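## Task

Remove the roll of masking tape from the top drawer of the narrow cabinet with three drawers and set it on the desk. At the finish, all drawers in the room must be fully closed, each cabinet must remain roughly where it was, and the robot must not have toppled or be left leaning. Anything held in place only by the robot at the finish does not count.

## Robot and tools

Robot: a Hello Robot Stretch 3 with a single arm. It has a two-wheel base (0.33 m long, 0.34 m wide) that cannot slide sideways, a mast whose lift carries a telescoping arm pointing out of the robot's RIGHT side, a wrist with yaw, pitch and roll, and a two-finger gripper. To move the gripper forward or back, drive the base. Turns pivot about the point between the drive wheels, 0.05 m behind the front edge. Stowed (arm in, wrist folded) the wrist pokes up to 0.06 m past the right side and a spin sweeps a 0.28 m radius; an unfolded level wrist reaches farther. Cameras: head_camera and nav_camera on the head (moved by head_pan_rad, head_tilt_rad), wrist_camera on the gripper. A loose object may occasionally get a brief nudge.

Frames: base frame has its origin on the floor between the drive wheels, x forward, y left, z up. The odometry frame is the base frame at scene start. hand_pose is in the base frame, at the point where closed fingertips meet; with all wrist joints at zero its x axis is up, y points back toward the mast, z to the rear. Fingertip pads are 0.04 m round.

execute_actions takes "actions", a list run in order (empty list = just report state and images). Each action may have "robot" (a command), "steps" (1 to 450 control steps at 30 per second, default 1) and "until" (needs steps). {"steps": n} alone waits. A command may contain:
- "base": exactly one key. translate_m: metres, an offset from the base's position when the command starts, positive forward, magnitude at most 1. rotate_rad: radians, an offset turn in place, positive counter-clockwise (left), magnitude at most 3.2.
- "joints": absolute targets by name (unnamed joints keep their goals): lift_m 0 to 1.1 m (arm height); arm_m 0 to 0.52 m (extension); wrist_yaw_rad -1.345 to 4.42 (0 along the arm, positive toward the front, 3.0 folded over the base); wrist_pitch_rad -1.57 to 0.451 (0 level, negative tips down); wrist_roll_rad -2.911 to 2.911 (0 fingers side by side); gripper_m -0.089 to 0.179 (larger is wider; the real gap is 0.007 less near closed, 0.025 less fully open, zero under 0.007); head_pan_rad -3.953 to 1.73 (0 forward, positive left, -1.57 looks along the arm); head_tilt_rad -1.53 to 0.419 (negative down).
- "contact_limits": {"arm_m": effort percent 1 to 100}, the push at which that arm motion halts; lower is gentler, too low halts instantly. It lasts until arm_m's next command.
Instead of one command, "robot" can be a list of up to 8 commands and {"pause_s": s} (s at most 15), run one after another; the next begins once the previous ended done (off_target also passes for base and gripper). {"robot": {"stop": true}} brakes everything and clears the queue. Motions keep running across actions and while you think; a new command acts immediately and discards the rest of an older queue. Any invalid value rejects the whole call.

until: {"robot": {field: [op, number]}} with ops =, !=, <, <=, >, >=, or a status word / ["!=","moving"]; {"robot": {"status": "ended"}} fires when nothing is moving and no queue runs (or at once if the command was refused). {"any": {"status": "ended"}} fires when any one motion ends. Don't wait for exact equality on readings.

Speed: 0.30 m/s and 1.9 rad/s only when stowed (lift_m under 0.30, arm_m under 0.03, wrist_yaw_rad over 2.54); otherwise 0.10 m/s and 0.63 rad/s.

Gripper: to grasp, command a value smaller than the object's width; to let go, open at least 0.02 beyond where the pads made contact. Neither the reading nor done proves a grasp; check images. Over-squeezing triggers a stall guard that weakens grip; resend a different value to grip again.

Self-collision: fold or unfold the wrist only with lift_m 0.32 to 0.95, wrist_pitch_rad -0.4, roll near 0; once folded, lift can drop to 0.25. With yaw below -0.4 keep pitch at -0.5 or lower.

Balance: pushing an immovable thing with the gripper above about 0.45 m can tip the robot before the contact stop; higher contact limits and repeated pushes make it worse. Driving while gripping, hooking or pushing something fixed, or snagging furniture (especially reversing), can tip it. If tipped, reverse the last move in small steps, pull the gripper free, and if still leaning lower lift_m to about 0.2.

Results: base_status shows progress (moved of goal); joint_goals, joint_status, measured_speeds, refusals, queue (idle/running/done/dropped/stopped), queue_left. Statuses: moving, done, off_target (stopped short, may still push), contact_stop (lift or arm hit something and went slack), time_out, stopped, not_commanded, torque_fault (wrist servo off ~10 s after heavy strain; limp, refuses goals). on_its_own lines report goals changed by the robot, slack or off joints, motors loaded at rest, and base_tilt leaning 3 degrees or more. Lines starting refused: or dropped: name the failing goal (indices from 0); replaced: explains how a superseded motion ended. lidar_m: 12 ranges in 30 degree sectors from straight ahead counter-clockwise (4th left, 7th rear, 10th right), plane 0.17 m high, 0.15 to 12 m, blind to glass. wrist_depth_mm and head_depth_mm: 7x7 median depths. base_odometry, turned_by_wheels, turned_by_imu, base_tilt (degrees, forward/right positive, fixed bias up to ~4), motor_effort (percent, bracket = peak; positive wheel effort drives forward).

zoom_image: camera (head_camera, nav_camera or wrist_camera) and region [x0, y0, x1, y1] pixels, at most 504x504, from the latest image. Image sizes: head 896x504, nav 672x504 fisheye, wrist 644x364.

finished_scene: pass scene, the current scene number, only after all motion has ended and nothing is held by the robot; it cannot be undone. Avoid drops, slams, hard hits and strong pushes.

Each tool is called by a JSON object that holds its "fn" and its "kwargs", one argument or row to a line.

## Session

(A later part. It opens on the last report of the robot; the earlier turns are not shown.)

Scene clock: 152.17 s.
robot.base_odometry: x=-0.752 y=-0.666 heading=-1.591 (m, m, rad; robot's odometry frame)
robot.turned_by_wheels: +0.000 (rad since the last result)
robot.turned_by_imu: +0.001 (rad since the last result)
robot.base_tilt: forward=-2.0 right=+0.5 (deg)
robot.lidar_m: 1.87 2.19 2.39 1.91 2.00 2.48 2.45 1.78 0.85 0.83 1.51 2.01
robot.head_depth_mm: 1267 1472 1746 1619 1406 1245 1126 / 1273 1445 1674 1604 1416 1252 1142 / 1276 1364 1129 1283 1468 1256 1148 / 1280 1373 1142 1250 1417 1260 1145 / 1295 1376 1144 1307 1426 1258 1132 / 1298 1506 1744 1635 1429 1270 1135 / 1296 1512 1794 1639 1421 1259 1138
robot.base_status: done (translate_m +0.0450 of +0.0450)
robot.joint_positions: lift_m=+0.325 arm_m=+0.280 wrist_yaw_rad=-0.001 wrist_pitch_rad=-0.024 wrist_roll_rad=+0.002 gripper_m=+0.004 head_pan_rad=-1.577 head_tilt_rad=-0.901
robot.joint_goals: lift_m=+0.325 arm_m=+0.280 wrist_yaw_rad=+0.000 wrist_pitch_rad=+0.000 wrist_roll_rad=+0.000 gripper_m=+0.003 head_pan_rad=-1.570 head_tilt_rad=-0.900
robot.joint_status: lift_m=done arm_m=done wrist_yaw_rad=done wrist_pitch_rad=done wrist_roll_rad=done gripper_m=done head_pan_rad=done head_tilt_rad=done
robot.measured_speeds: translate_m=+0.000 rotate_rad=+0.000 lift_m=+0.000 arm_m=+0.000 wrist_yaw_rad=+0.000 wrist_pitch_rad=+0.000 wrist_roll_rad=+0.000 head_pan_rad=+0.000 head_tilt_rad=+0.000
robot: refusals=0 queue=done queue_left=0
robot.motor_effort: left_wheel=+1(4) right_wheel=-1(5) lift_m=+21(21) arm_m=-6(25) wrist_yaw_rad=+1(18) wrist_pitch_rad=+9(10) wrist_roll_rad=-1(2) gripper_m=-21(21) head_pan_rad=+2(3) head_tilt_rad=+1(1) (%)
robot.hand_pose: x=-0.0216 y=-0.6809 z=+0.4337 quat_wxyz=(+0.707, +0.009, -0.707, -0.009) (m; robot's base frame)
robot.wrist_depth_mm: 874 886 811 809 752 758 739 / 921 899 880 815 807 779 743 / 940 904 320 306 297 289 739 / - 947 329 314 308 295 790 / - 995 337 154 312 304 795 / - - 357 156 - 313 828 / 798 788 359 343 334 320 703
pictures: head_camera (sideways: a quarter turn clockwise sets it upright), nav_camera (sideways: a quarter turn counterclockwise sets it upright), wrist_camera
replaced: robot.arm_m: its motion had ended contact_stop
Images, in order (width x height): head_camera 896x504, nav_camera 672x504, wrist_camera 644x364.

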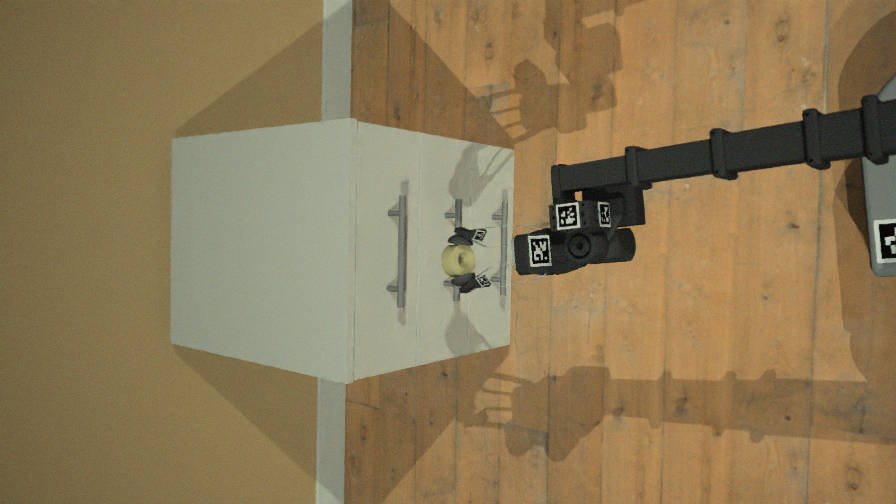

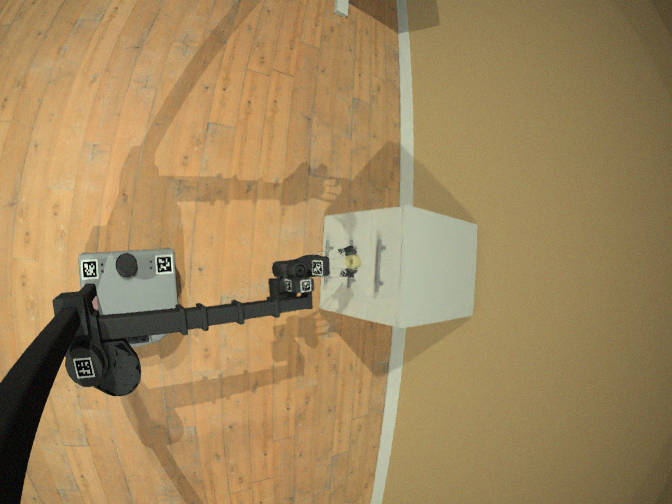

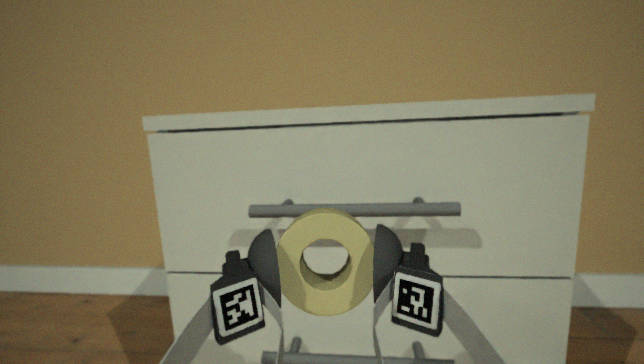

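{"fn": "execute_actions", "kwargs": {
  "actions": [
    {"robot":{"joints":{"arm_m":0.0,"lift_m":0.85,"head_pan_rad":-0.3,"head_tilt_rad":-0.45},"base":{"translate_m":0.7}},"steps":450,"until":{"robot":{"status":"ended"}}}
  ]
}}

Scene clock: 162.90 s.
robot.base_odometry: x=-0.766 y=-1.366 heading=-1.591 (m, m, rad; robot's odometry frame)
robot.turned_by_wheels: +0.000 (rad since the last result)
robot.turned_by_imu: +0.003 (rad since the last result)
robot.base_tilt: forward=-2.0 right=+0.5 (deg)
robot.lidar_m: 1.18 1.73 1.68 2.28 2.46 3.17 3.13 1.17 1.01 1.47 1.47 1.50
robot.head_depth_mm: 1513 1640 1747 1276 1917 1649 1354 / 1475 1596 1708 1286 1867 1653 1356 / 1443 1556 1671 1294 1883 1654 1376 / 1410 1514 1642 1308 1073 1671 1371 / 1373 1479 1592 1316 1035 1670 1371 / 1346 1437 1559 1327 1002 1685 1387 / 1309 1407 1521 1347 1008 1651 1387
robot.base_status: done (translate_m +0.7000 of +0.7000)
robot.joint_positions: lift_m=+0.850 arm_m=+0.000 wrist_yaw_rad=+0.000 wrist_pitch_rad=-0.024 wrist_roll_rad=+0.002 gripper_m=+0.004 head_pan_rad=-0.307 head_tilt_rad=-0.458
robot.joint_goals: lift_m=+0.850 arm_m=+0.000 wrist_yaw_rad=+0.000 wrist_pitch_rad=+0.000 wrist_roll_rad=+0.000 gripper_m=+0.003 head_pan_rad=-0.300 head_tilt_rad=-0.450
robot.joint_status: lift_m=done arm_m=done wrist_yaw_rad=done wrist_pitch_rad=done wrist_roll_rad=done gripper_m=done head_pan_rad=done head_tilt_rad=done
robot.measured_speeds: translate_m=+0.000 rotate_rad=+0.000 lift_m=+0.000 arm_m=+0.000 wrist_yaw_rad=+0.000 wrist_pitch_rad=+0.000 wrist_roll_rad=+0.000 head_pan_rad=+0.000 head_tilt_rad=+0.000
robot: refusals=0 queue=done queue_left=0
robot.motor_effort: left_wheel=+1(5) right_wheel=-1(5) lift_m=+31(35) arm_m=-6(5) wrist_yaw_rad=+1(0) wrist_pitch_rad=+9(9) wrist_roll_rad=-2(1) gripper_m=-20(20) head_pan_rad=+3(37) head_tilt_rad=+4(26) (%)
robot.hand_pose: x=-0.0215 y=-0.4009 z=+0.9581 quat_wxyz=(+0.707, +0.009, -0.707, -0.009) (m; robot's base frame)
robot.wrist_depth_mm: - - - - - - - / - - - - - - - / - - - - - - - / - - - - - - - / - - - 154 - - - / - - - 155 - - 937 / - - - - - 909 721
pictures: head_camera (sideways: a quarter turn clockwise sets it upright), nav_camera (sideways: a quarter turn counterclockwise sets it upright), wrist_camera
Images, in order (width x height): head_camera 896x504, nav_camera 672x504, wrist_camera 644x364.

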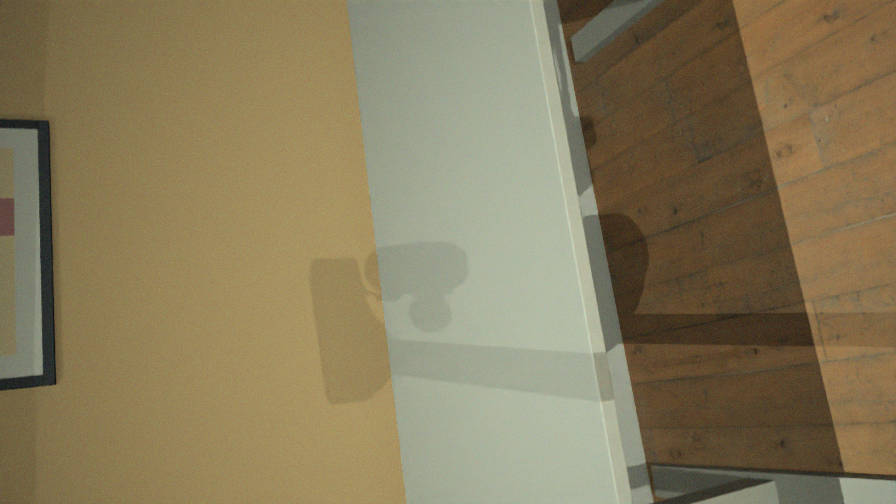

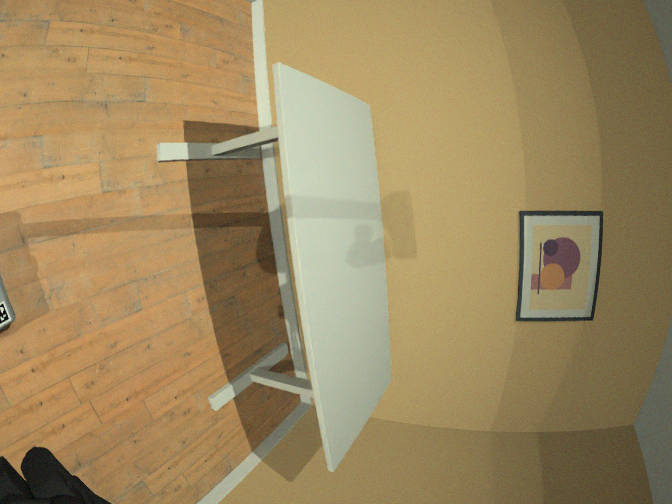

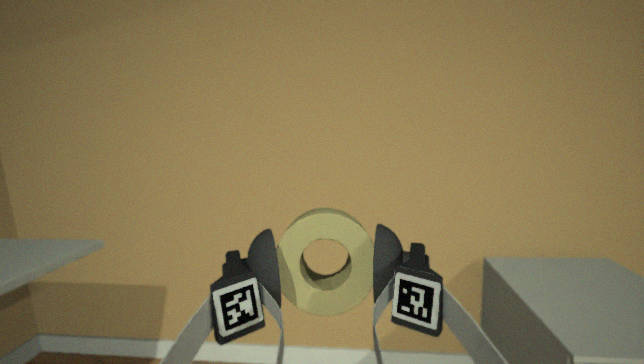

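{"fn": "execute_actions", "kwargs": {
  "actions": [
    {"robot":[{"base":{"translate_m":0.33},"joints":{"lift_m":0.95,"wrist_pitch_rad":-1.46}},{"base":{"rotate_rad":1.59},"joints":{"head_pan_rad":-1.57,"head_tilt_rad":-0.8}},{"base":{"translate_m":-0.35},"joints":{"arm_m":0.5}}],"steps":450,"until":{"robot":{"status":"ended"}}}
  ]
}}

Scene clock: 182.80 s.
robot.base_odometry: x=-1.122 y=-1.695 heading=-0.001 (m, m, rad; robot's odometry frame)
robot.turned_by_wheels: +1.590 (rad since the last result)
robot.turned_by_imu: +1.582 (rad since the last result)
robot.base_tilt: forward=-2.0 right=+0.5 (deg)
robot.lidar_m: 2.58 2.58 3.55 2.98 1.14 1.18 1.17 0.98 1.03 1.23 0.97 1.79
robot.head_depth_mm: 1034 - 931 783 695 1312 1151 / - 1147 964 787 712 1306 1156 / - 1179 966 788 714 1315 1155 / - - 1002 793 716 1311 1161 / 1093 1195 975 795 717 1318 1160 / 1103 1209 978 797 1441 1330 1170 / 1110 1224 982 798 1403 1325 1168
robot.base_status: done (translate_m -0.3500 of -0.3500)
robot.joint_positions: lift_m=+0.950 arm_m=+0.500 wrist_yaw_rad=-0.001 wrist_pitch_rad=-1.455 wrist_roll_rad=+0.002 gripper_m=+0.004 head_pan_rad=-1.563 head_tilt_rad=-0.790
robot.joint_goals: lift_m=+0.950 arm_m=+0.500 wrist_yaw_rad=+0.000 wrist_pitch_rad=-1.460 wrist_roll_rad=+0.000 gripper_m=+0.003 head_pan_rad=-1.570 head_tilt_rad=-0.800
robot.joint_status: lift_m=done arm_m=done wrist_yaw_rad=done wrist_pitch_rad=done wrist_roll_rad=done gripper_m=done head_pan_rad=done head_tilt_rad=done
robot.measured_speeds: translate_m=+0.000 rotate_rad=+0.000 lift_m=+0.000 arm_m=+0.000 wrist_yaw_rad=+0.000 wrist_pitch_rad=+0.000 wrist_roll_rad=+0.000 head_pan_rad=+0.000 head_tilt_rad=+0.000
robot: refusals=0 queue=done queue_left=0
robot.motor_effort: left_wheel=-1(5) right_wheel=+3(7) lift_m=+31(31) arm_m=+5(6) wrist_yaw_rad=+1(1) wrist_pitch_rad=-2(9) wrist_roll_rad=-1(1) gripper_m=-20(20) head_pan_rad=-3(40) head_tilt_rad=-4(23) (%)
robot.hand_pose: x=-0.0216 y=-0.6501 z=+0.8311 quat_wxyz=(+0.527, +0.470, -0.528, -0.471) (m; robot's base frame)
robot.wrist_depth_mm: 266 269 267 269 267 271 266 / 271 271 271 269 270 268 269 / 270 272 271 271 272 272 268 / 272 272 272 272 272 273 272 / 274 275 275 154 274 274 273 / 275 276 274 155 - 274 277 / 279 278 279 278 275 278 278
pictures: head_camera (sideways: a quarter turn clockwise sets it upright), nav_camera (sideways: a quarter turn counterclockwise sets it upright), wrist_camera
Images, in order (width x height): head_camera 896x504, nav_camera 672x504, wrist_camera 644x364.

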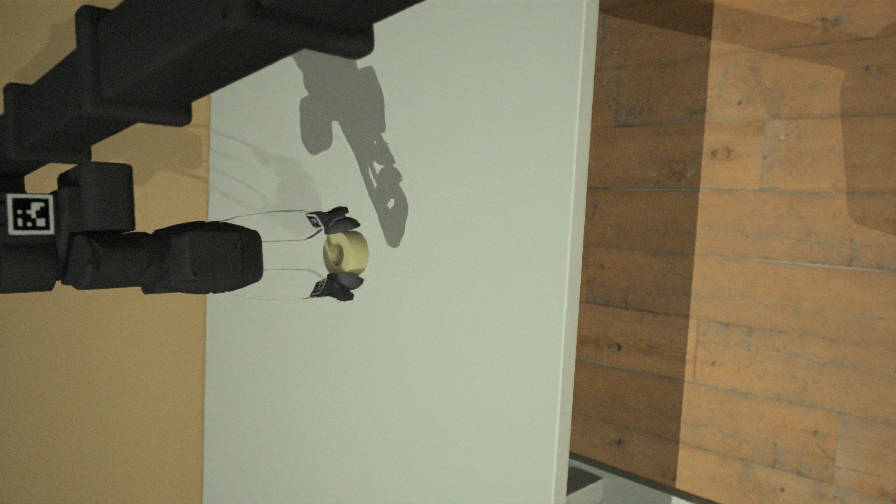

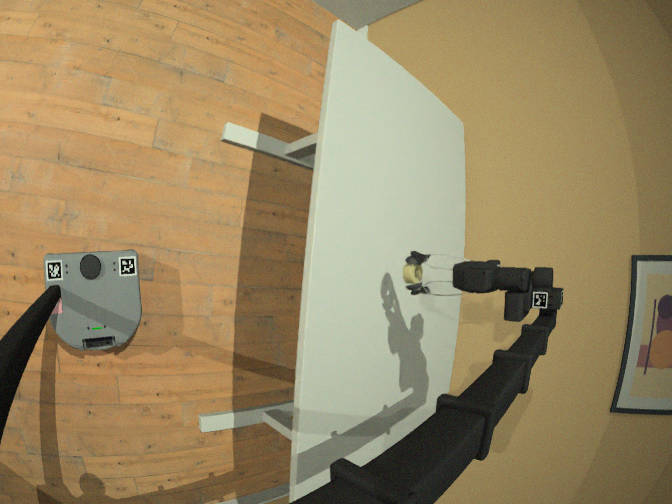

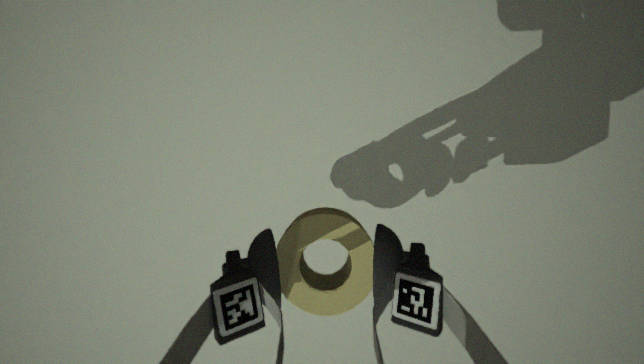

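{"fn": "execute_actions", "kwargs": {
  "actions": [
    {"robot":{"joints":{"lift_m":0.856}},"steps":150,"until":{"robot":{"status":"ended"}}}
  ]
}}

Scene clock: 186.37 s.
robot.base_odometry: x=-1.122 y=-1.695 heading=-0.001 (m, m, rad; robot's odometry frame)
robot.turned_by_wheels: +0.000 (rad since the last result)
robot.turned_by_imu: +0.001 (rad since the last result)
robot.base_tilt: forward=-2.0 right=+0.5 (deg)
robot.lidar_m: 2.58 2.58 3.52 2.98 1.14 1.18 1.17 0.98 1.03 1.22 0.96 1.79
robot.head_depth_mm: 1060 1162 986 - - 1295 1152 / 1067 1168 - 776 712 1314 1156 / 1059 - 968 790 715 1312 1160 / 1067 - 909 790 718 1326 1164 / 1094 1198 976 794 720 1321 1163 / 1104 1205 979 797 1436 1319 1164 / 1108 1221 984 800 1403 1331 1170
robot.base_status: done (translate_m -0.3500 of -0.3500)
robot.joint_positions: lift_m=+0.856 arm_m=+0.500 wrist_yaw_rad=-0.001 wrist_pitch_rad=-1.456 wrist_roll_rad=+0.002 gripper_m=+0.004 head_pan_rad=-1.563 head_tilt_rad=-0.790
robot.joint_goals: lift_m=+0.856 arm_m=+0.500 wrist_yaw_rad=+0.000 wrist_pitch_rad=-1.460 wrist_roll_rad=+0.000 gripper_m=+0.003 head_pan_rad=-1.570 head_tilt_rad=-0.800
robot.joint_status: lift_m=done arm_m=done wrist_yaw_rad=done wrist_pitch_rad=done wrist_roll_rad=done gripper_m=done head_pan_rad=done head_tilt_rad=done
robot.measured_speeds: translate_m=+0.000 rotate_rad=+0.000 lift_m=+0.000 arm_m=+0.000 wrist_yaw_rad=+0.000 wrist_pitch_rad=+0.000 wrist_roll_rad=+0.000 head_pan_rad=+0.000 head_tilt_rad=+0.000
robot: refusals=0 queue=done queue_left=0
robot.motor_effort: left_wheel=-2(1) right_wheel=+3(3) lift_m=+18(33) arm_m=+5(5) wrist_yaw_rad=+0(1) wrist_pitch_rad=-1(2) wrist_roll_rad=-1(1) gripper_m=-20(21) head_pan_rad=-3(3) head_tilt_rad=-4(4) (%)
robot.hand_pose: x=-0.0216 y=-0.6500 z=+0.7378 quat_wxyz=(+0.527, +0.470, -0.528, -0.471) (m; robot's base frame)
robot.wrist_depth_mm: 178 177 178 177 177 179 178 / 180 180 179 178 179 178 179 / 180 179 180 179 180 179 179 / 180 179 180 180 181 181 180 / 182 181 181 155 180 181 182 / 182 183 181 156 - 182 182 / 184 184 183 183 185 184 183
pictures: head_camera (sideways: a quarter turn clockwise sets it upright), nav_camera (sideways: a quarter turn counterclockwise sets it upright), wrist_camera
Images, in order (width x height): head_camera 896x504, nav_camera 672x504, wrist_camera 644x364.

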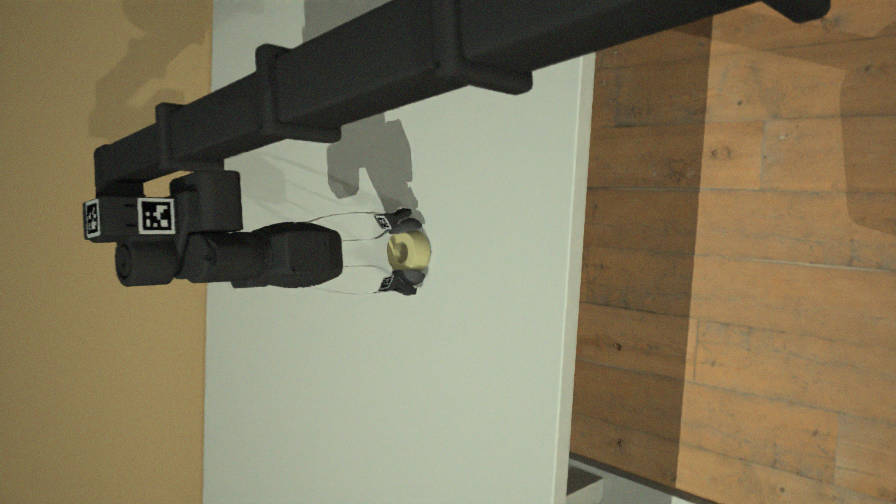

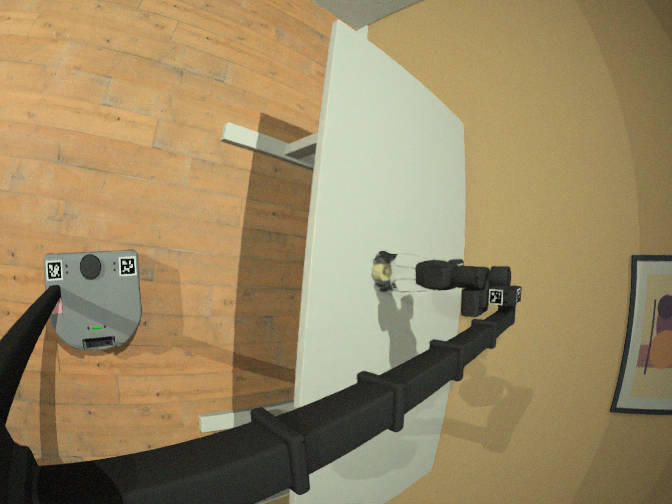

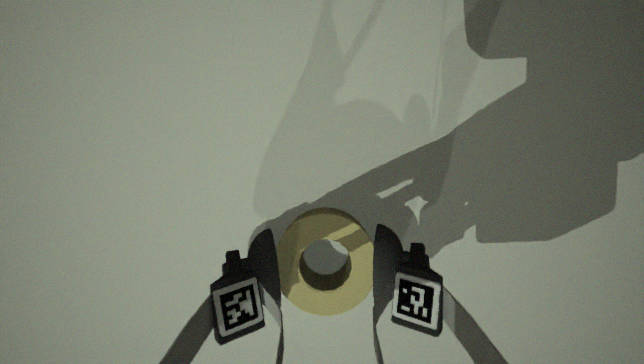

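{"fn": "execute_actions", "kwargs": {
  "actions": [
    {"robot":[{"joints":{"lift_m":0.853}},{"joints":{"gripper_m":0.11}},{"joints":{"lift_m":0.93,"head_pan_rad":-0.5,"head_tilt_rad":-0.5}}],"steps":150,"until":{"robot":{"status":"ended"}}},
    {"steps":120,"until":{"robot":{"status":"ended"}}}
  ]
}}

Scene clock: 188.80 s.
robot.base_odometry: x=-1.122 y=-1.695 heading=-0.001 (m, m, rad; robot's odometry frame)
robot.turned_by_wheels: +0.000 (rad since the last result)
robot.turned_by_imu: +0.000 (rad since the last result)
robot.base_tilt: forward=-2.0 right=+0.5 (deg)
robot.lidar_m: 2.58 2.58 3.54 2.99 1.14 1.18 1.17 0.98 1.03 1.23 0.96 1.79
robot.head_depth_mm: 1061 1160 985 - - 1280 1132 / 1072 1162 - 778 713 1310 1154 / 1061 - 969 790 715 1325 1157 / 1072 - 911 789 717 1318 1161 / 1095 1204 975 795 721 1323 1167 / 1103 1212 978 799 1442 1323 1168 / 1107 1219 983 801 1404 1327 1170
robot.base_status: done (translate_m -0.3500 of -0.3500)
robot.joint_positions: lift_m=+0.854 arm_m=+0.500 wrist_yaw_rad=-0.001 wrist_pitch_rad=-1.457 wrist_roll_rad=+0.002 gripper_m=+0.004 head_pan_rad=-1.563 head_tilt_rad=-0.790
robot.joint_goals: lift_m=+0.854 arm_m=+0.500 wrist_yaw_rad=+0.000 wrist_pitch_rad=-1.460 wrist_roll_rad=+0.000 gripper_m=+0.003 head_pan_rad=-1.570 head_tilt_rad=-0.800
robot.joint_status: lift_m=contact_stop arm_m=done wrist_yaw_rad=done wrist_pitch_rad=done wrist_roll_rad=done gripper_m=done head_pan_rad=done head_tilt_rad=done
robot.measured_speeds: translate_m=+0.000 rotate_rad=+0.000 lift_m=+0.005 arm_m=+0.000 wrist_yaw_rad=+0.000 wrist_pitch_rad=+0.000 wrist_roll_rad=+0.000 head_pan_rad=+0.000 head_tilt_rad=+0.000
robot: refusals=0 queue=dropped queue_left=0
robot.on_its_own: lift_m is slack since a contact_stop, until your next command for it
robot.motor_effort: left_wheel=+0(1) right_wheel=+3(3) lift_m=+20(21) arm_m=+5(5) wrist_yaw_rad=+1(1) wrist_pitch_rad=-1(2) wrist_roll_rad=-2(1) gripper_m=-20(20) head_pan_rad=-3(3) head_tilt_rad=-3(4) (%)
robot.hand_pose: x=-0.0216 y=-0.6497 z=+0.7357 quat_wxyz=(+0.527, +0.470, -0.528, -0.472) (m; robot's base frame)
robot.wrist_depth_mm: 178 178 178 177 177 176 176 / 178 179 178 179 178 178 178 / 180 179 179 179 180 178 179 / 181 181 179 179 180 182 180 / 180 181 182 155 181 180 181 / 183 182 182 155 - 183 182 / 183 184 183 183 183 182 183
pictures: head_camera (sideways: a quarter turn clockwise sets it upright), nav_camera (sideways: a quarter turn counterclockwise sets it upright), wrist_camera
dropped: robot: command 0 of its queue: lift_m: contact_stop
Images, in order (width x height): head_camera 896x504, nav_camera 672x504, wrist_camera 644x364.

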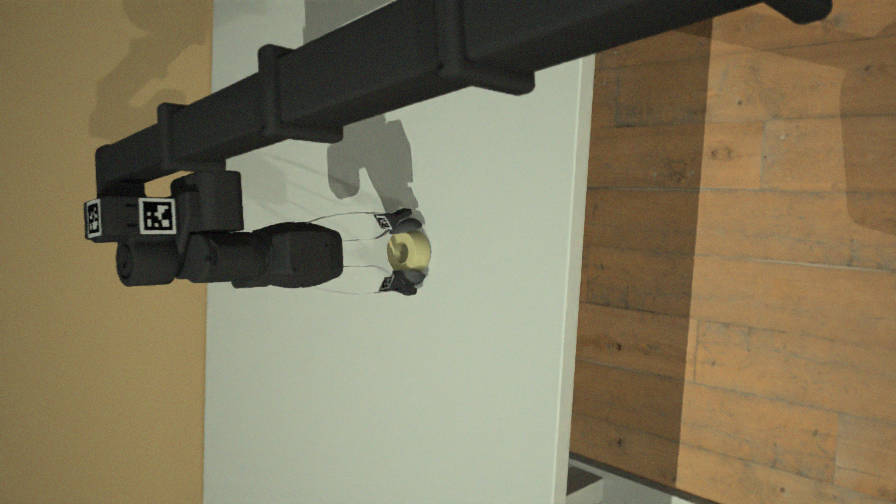

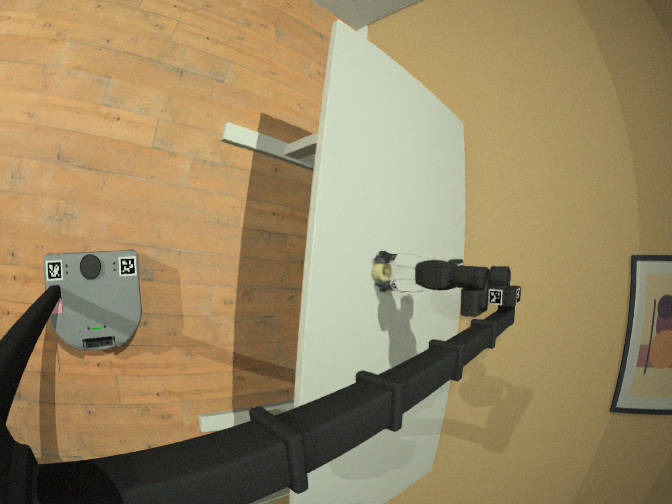

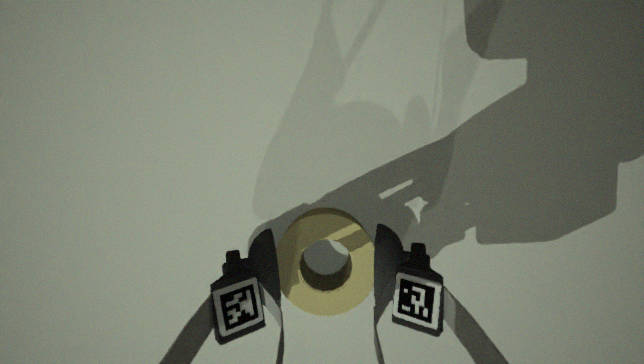

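{"fn": "execute_actions", "kwargs": {
  "actions": [
    {"robot":[{"joints":{"gripper_m":0.11}},{"joints":{"lift_m":0.93,"head_pan_rad":-3.7,"head_tilt_rad":-0.6}}],"steps":200,"until":{"robot":{"status":"ended"}}}
  ]
}}

Scene clock: 193.93 s.
robot.base_odometry: x=-1.122 y=-1.695 heading=-0.001 (m, m, rad; robot's odometry frame)
robot.turned_by_wheels: +0.000 (rad since the last result)
robot.turned_by_imu: +0.001 (rad since the last result)
robot.base_tilt: forward=-2.0 right=+0.5 (deg)
robot.lidar_m: 2.58 2.58 3.53 2.98 1.14 1.18 1.17 0.98 1.03 1.23 0.97 1.79
robot.head_depth_mm: 1307 1456 1634 1441 - - - / 1235 1371 1496 - - - - / 1177 1300 - - - - - / 1120 1237 - - - - - / 1069 1172 - - - - - / 1025 1123 1215 1318 - - - / 982 1070 1169 1254 - - -
robot.base_status: done (translate_m -0.3500 of -0.3500)
robot.joint_positions: lift_m=+0.930 arm_m=+0.500 wrist_yaw_rad=-0.001 wrist_pitch_rad=-1.457 wrist_roll_rad=+0.002 gripper_m=+0.110 head_pan_rad=-3.693 head_tilt_rad=-0.606
robot.joint_goals: lift_m=+0.930 arm_m=+0.500 wrist_yaw_rad=+0.000 wrist_pitch_rad=-1.460 wrist_roll_rad=+0.000 gripper_m=+0.110 head_pan_rad=-3.700 head_tilt_rad=-0.600
robot.joint_status: lift_m=done arm_m=done wrist_yaw_rad=done wrist_pitch_rad=done wrist_roll_rad=done gripper_m=done head_pan_rad=done head_tilt_rad=done
robot.measured_speeds: translate_m=+0.000 rotate_rad=+0.000 lift_m=+0.000 arm_m=+0.000 wrist_yaw_rad=+0.000 wrist_pitch_rad=+0.000 wrist_roll_rad=+0.000 head_pan_rad=+0.000 head_tilt_rad=+0.000
robot: refusals=0 queue=done queue_left=0
robot.motor_effort: left_wheel=-1(2) right_wheel=+3(3) lift_m=+31(27) arm_m=+5(5) wrist_yaw_rad=+0(0) wrist_pitch_rad=-1(1) wrist_roll_rad=-1(2) gripper_m=+1(87) head_pan_rad=-4(41) head_tilt_rad=+3(17) (%)
robot.hand_pose: x=-0.0216 y=-0.6498 z=+0.8111 quat_wxyz=(+0.527, +0.470, -0.528, -0.472) (m; robot's base frame)
robot.wrist_depth_mm: 248 247 249 248 248 249 248 / 250 250 252 250 251 251 251 / 250 250 251 254 250 252 253 / 253 253 253 251 253 253 251 / 253 255 256 240 253 255 256 / 254 256 257 256 254 256 256 / 257 257 257 256 257 255 259
pictures: head_camera (sideways: a quarter turn clockwise sets it upright), nav_camera (sideways: a quarter turn counterclockwise sets it upright), wrist_camera
Images, in order (width x height): head_camera 896x504, nav_camera 672x504, wrist_camera 644x364.

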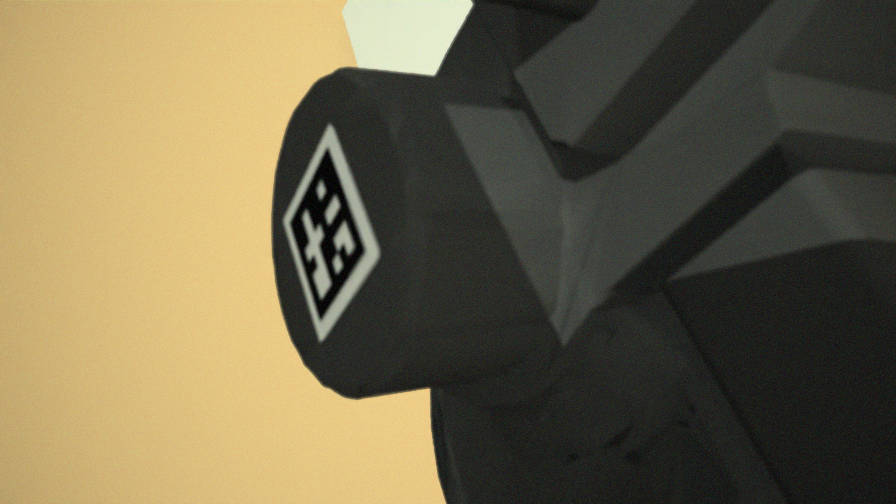

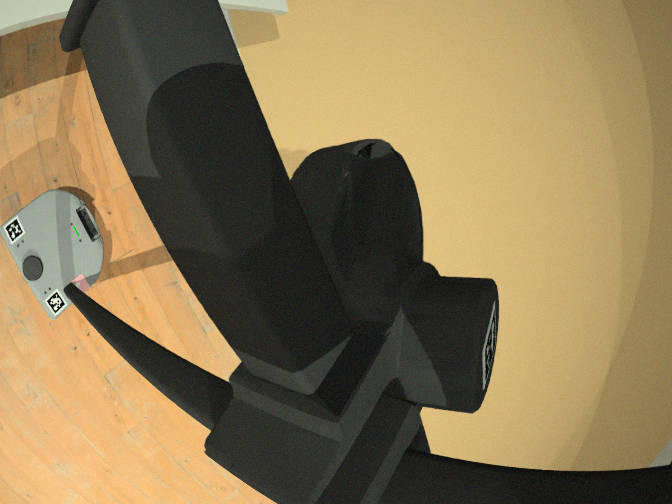

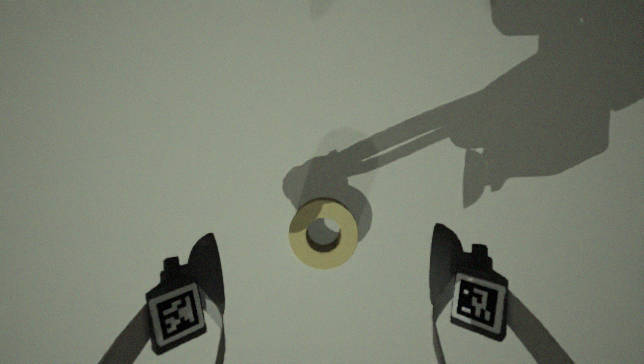

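{"fn": "execute_actions", "kwargs": {
  "actions": [
    {"robot":{"joints":{"head_pan_rad":1.73,"head_tilt_rad":-0.7}},"steps":200,"until":{"robot":{"status":"ended"}}}
  ]
}}

Scene clock: 199.10 s.
robot.base_odometry: x=-1.122 y=-1.695 heading=-0.001 (m, m, rad; robot's odometry frame)
robot.turned_by_wheels: +0.000 (rad since the last result)
robot.turned_by_imu: +0.001 (rad since the last result)
robot.base_tilt: forward=-2.0 right=+0.6 (deg)
robot.lidar_m: 2.58 2.58 3.53 2.98 1.14 1.18 1.17 0.98 1.03 1.22 0.97 1.79
robot.head_depth_mm: 2990 3222 2553 2006 1625 1381 1192 / 3037 3301 2581 2000 1637 1381 1194 / 3138 3376 2566 2024 1643 1383 1198 / 3170 3444 2608 2018 1652 1390 1201 / 3156 3293 2610 2096 1652 1376 1206 / 2530 2655 2528 - - - - / 2066 2160 2216 - - - -
robot.base_status: done (translate_m -0.3500 of -0.3500)
robot.joint_positions: lift_m=+0.930 arm_m=+0.500 wrist_yaw_rad=-0.001 wrist_pitch_rad=-1.457 wrist_roll_rad=+0.002 gripper_m=+0.110 head_pan_rad=+1.723 head_tilt_rad=-0.691
robot.joint_goals: lift_m=+0.930 arm_m=+0.500 wrist_yaw_rad=+0.000 wrist_pitch_rad=-1.460 wrist_roll_rad=+0.000 gripper_m=+0.110 head_pan_rad=+1.730 head_tilt_rad=-0.700
robot.joint_status: lift_m=done arm_m=done wrist_yaw_rad=done wrist_pitch_rad=done wrist_roll_rad=done gripper_m=done head_pan_rad=done head_tilt_rad=done
robot.measured_speeds: translate_m=+0.000 rotate_rad=+0.000 lift_m=+0.000 arm_m=+0.000 wrist_yaw_rad=+0.000 wrist_pitch_rad=+0.000 wrist_roll_rad=+0.000 head_pan_rad=+0.000 head_tilt_rad=+0.000
robot: refusals=0 queue=done queue_left=0
robot.motor_effort: left_wheel=-2(1) right_wheel=+3(3) lift_m=+31(31) arm_m=+5(5) wrist_yaw_rad=+1(0) wrist_pitch_rad=-1(1) wrist_roll_rad=-2(2) gripper_m=+1(0) head_pan_rad=+4(37) head_tilt_rad=-3(13) (%)
robot.hand_pose: x=-0.0216 y=-0.6498 z=+0.8111 quat_wxyz=(+0.527, +0.470, -0.528, -0.472) (m; robot's base frame)
robot.wrist_depth_mm: 246 248 249 248 246 248 247 / 249 251 251 249 249 250 249 / 252 252 253 254 249 252 255 / 251 252 252 252 252 253 253 / 255 253 254 240 255 255 255 / 255 256 256 256 254 256 255 / 257 255 258 257 258 258 254
pictures: head_camera (sideways: a quarter turn clockwise sets it upright), nav_camera (sideways: a quarter turn counterclockwise sets it upright), wrist_camera
Images, in order (width x height): head_camera 896x504, nav_camera 672x504, wrist_camera 644x364.

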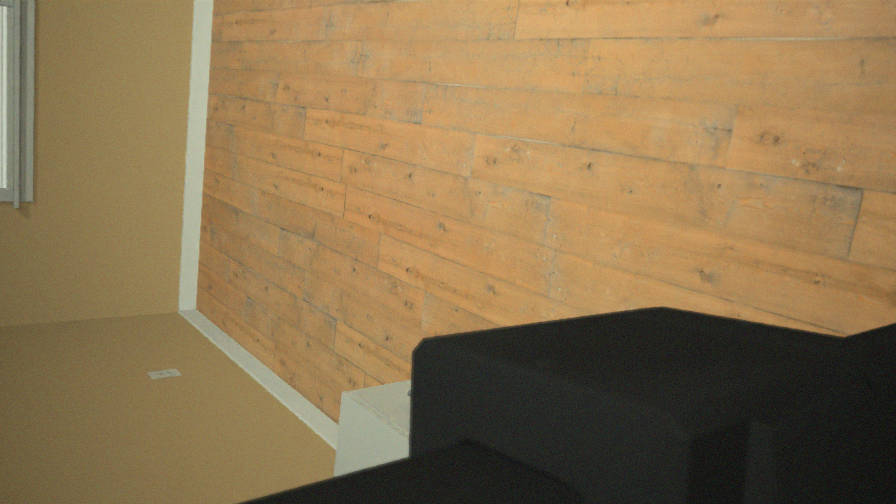

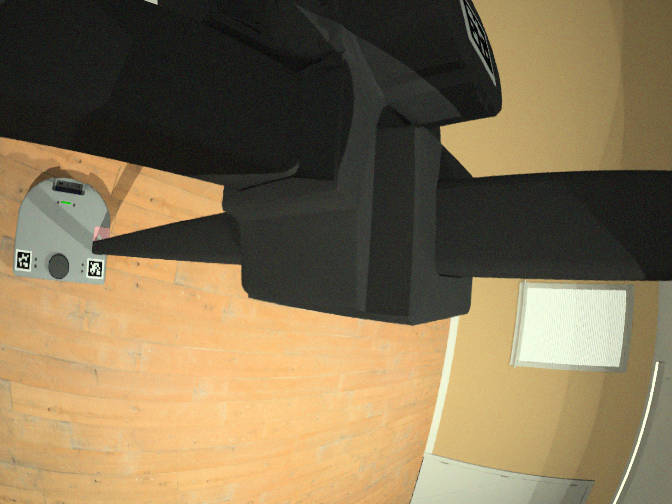

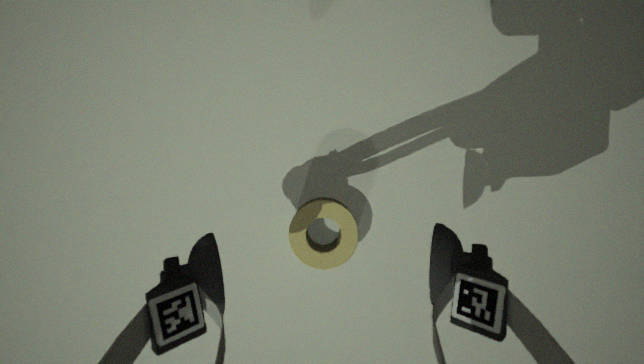

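The top drawer looks flush with the cabinet top here, and the earlier push ended in a contact stop.

{"fn": "finished_scene", "kwargs": {
  "scene": 1
}}

The scene is finished: the task was done.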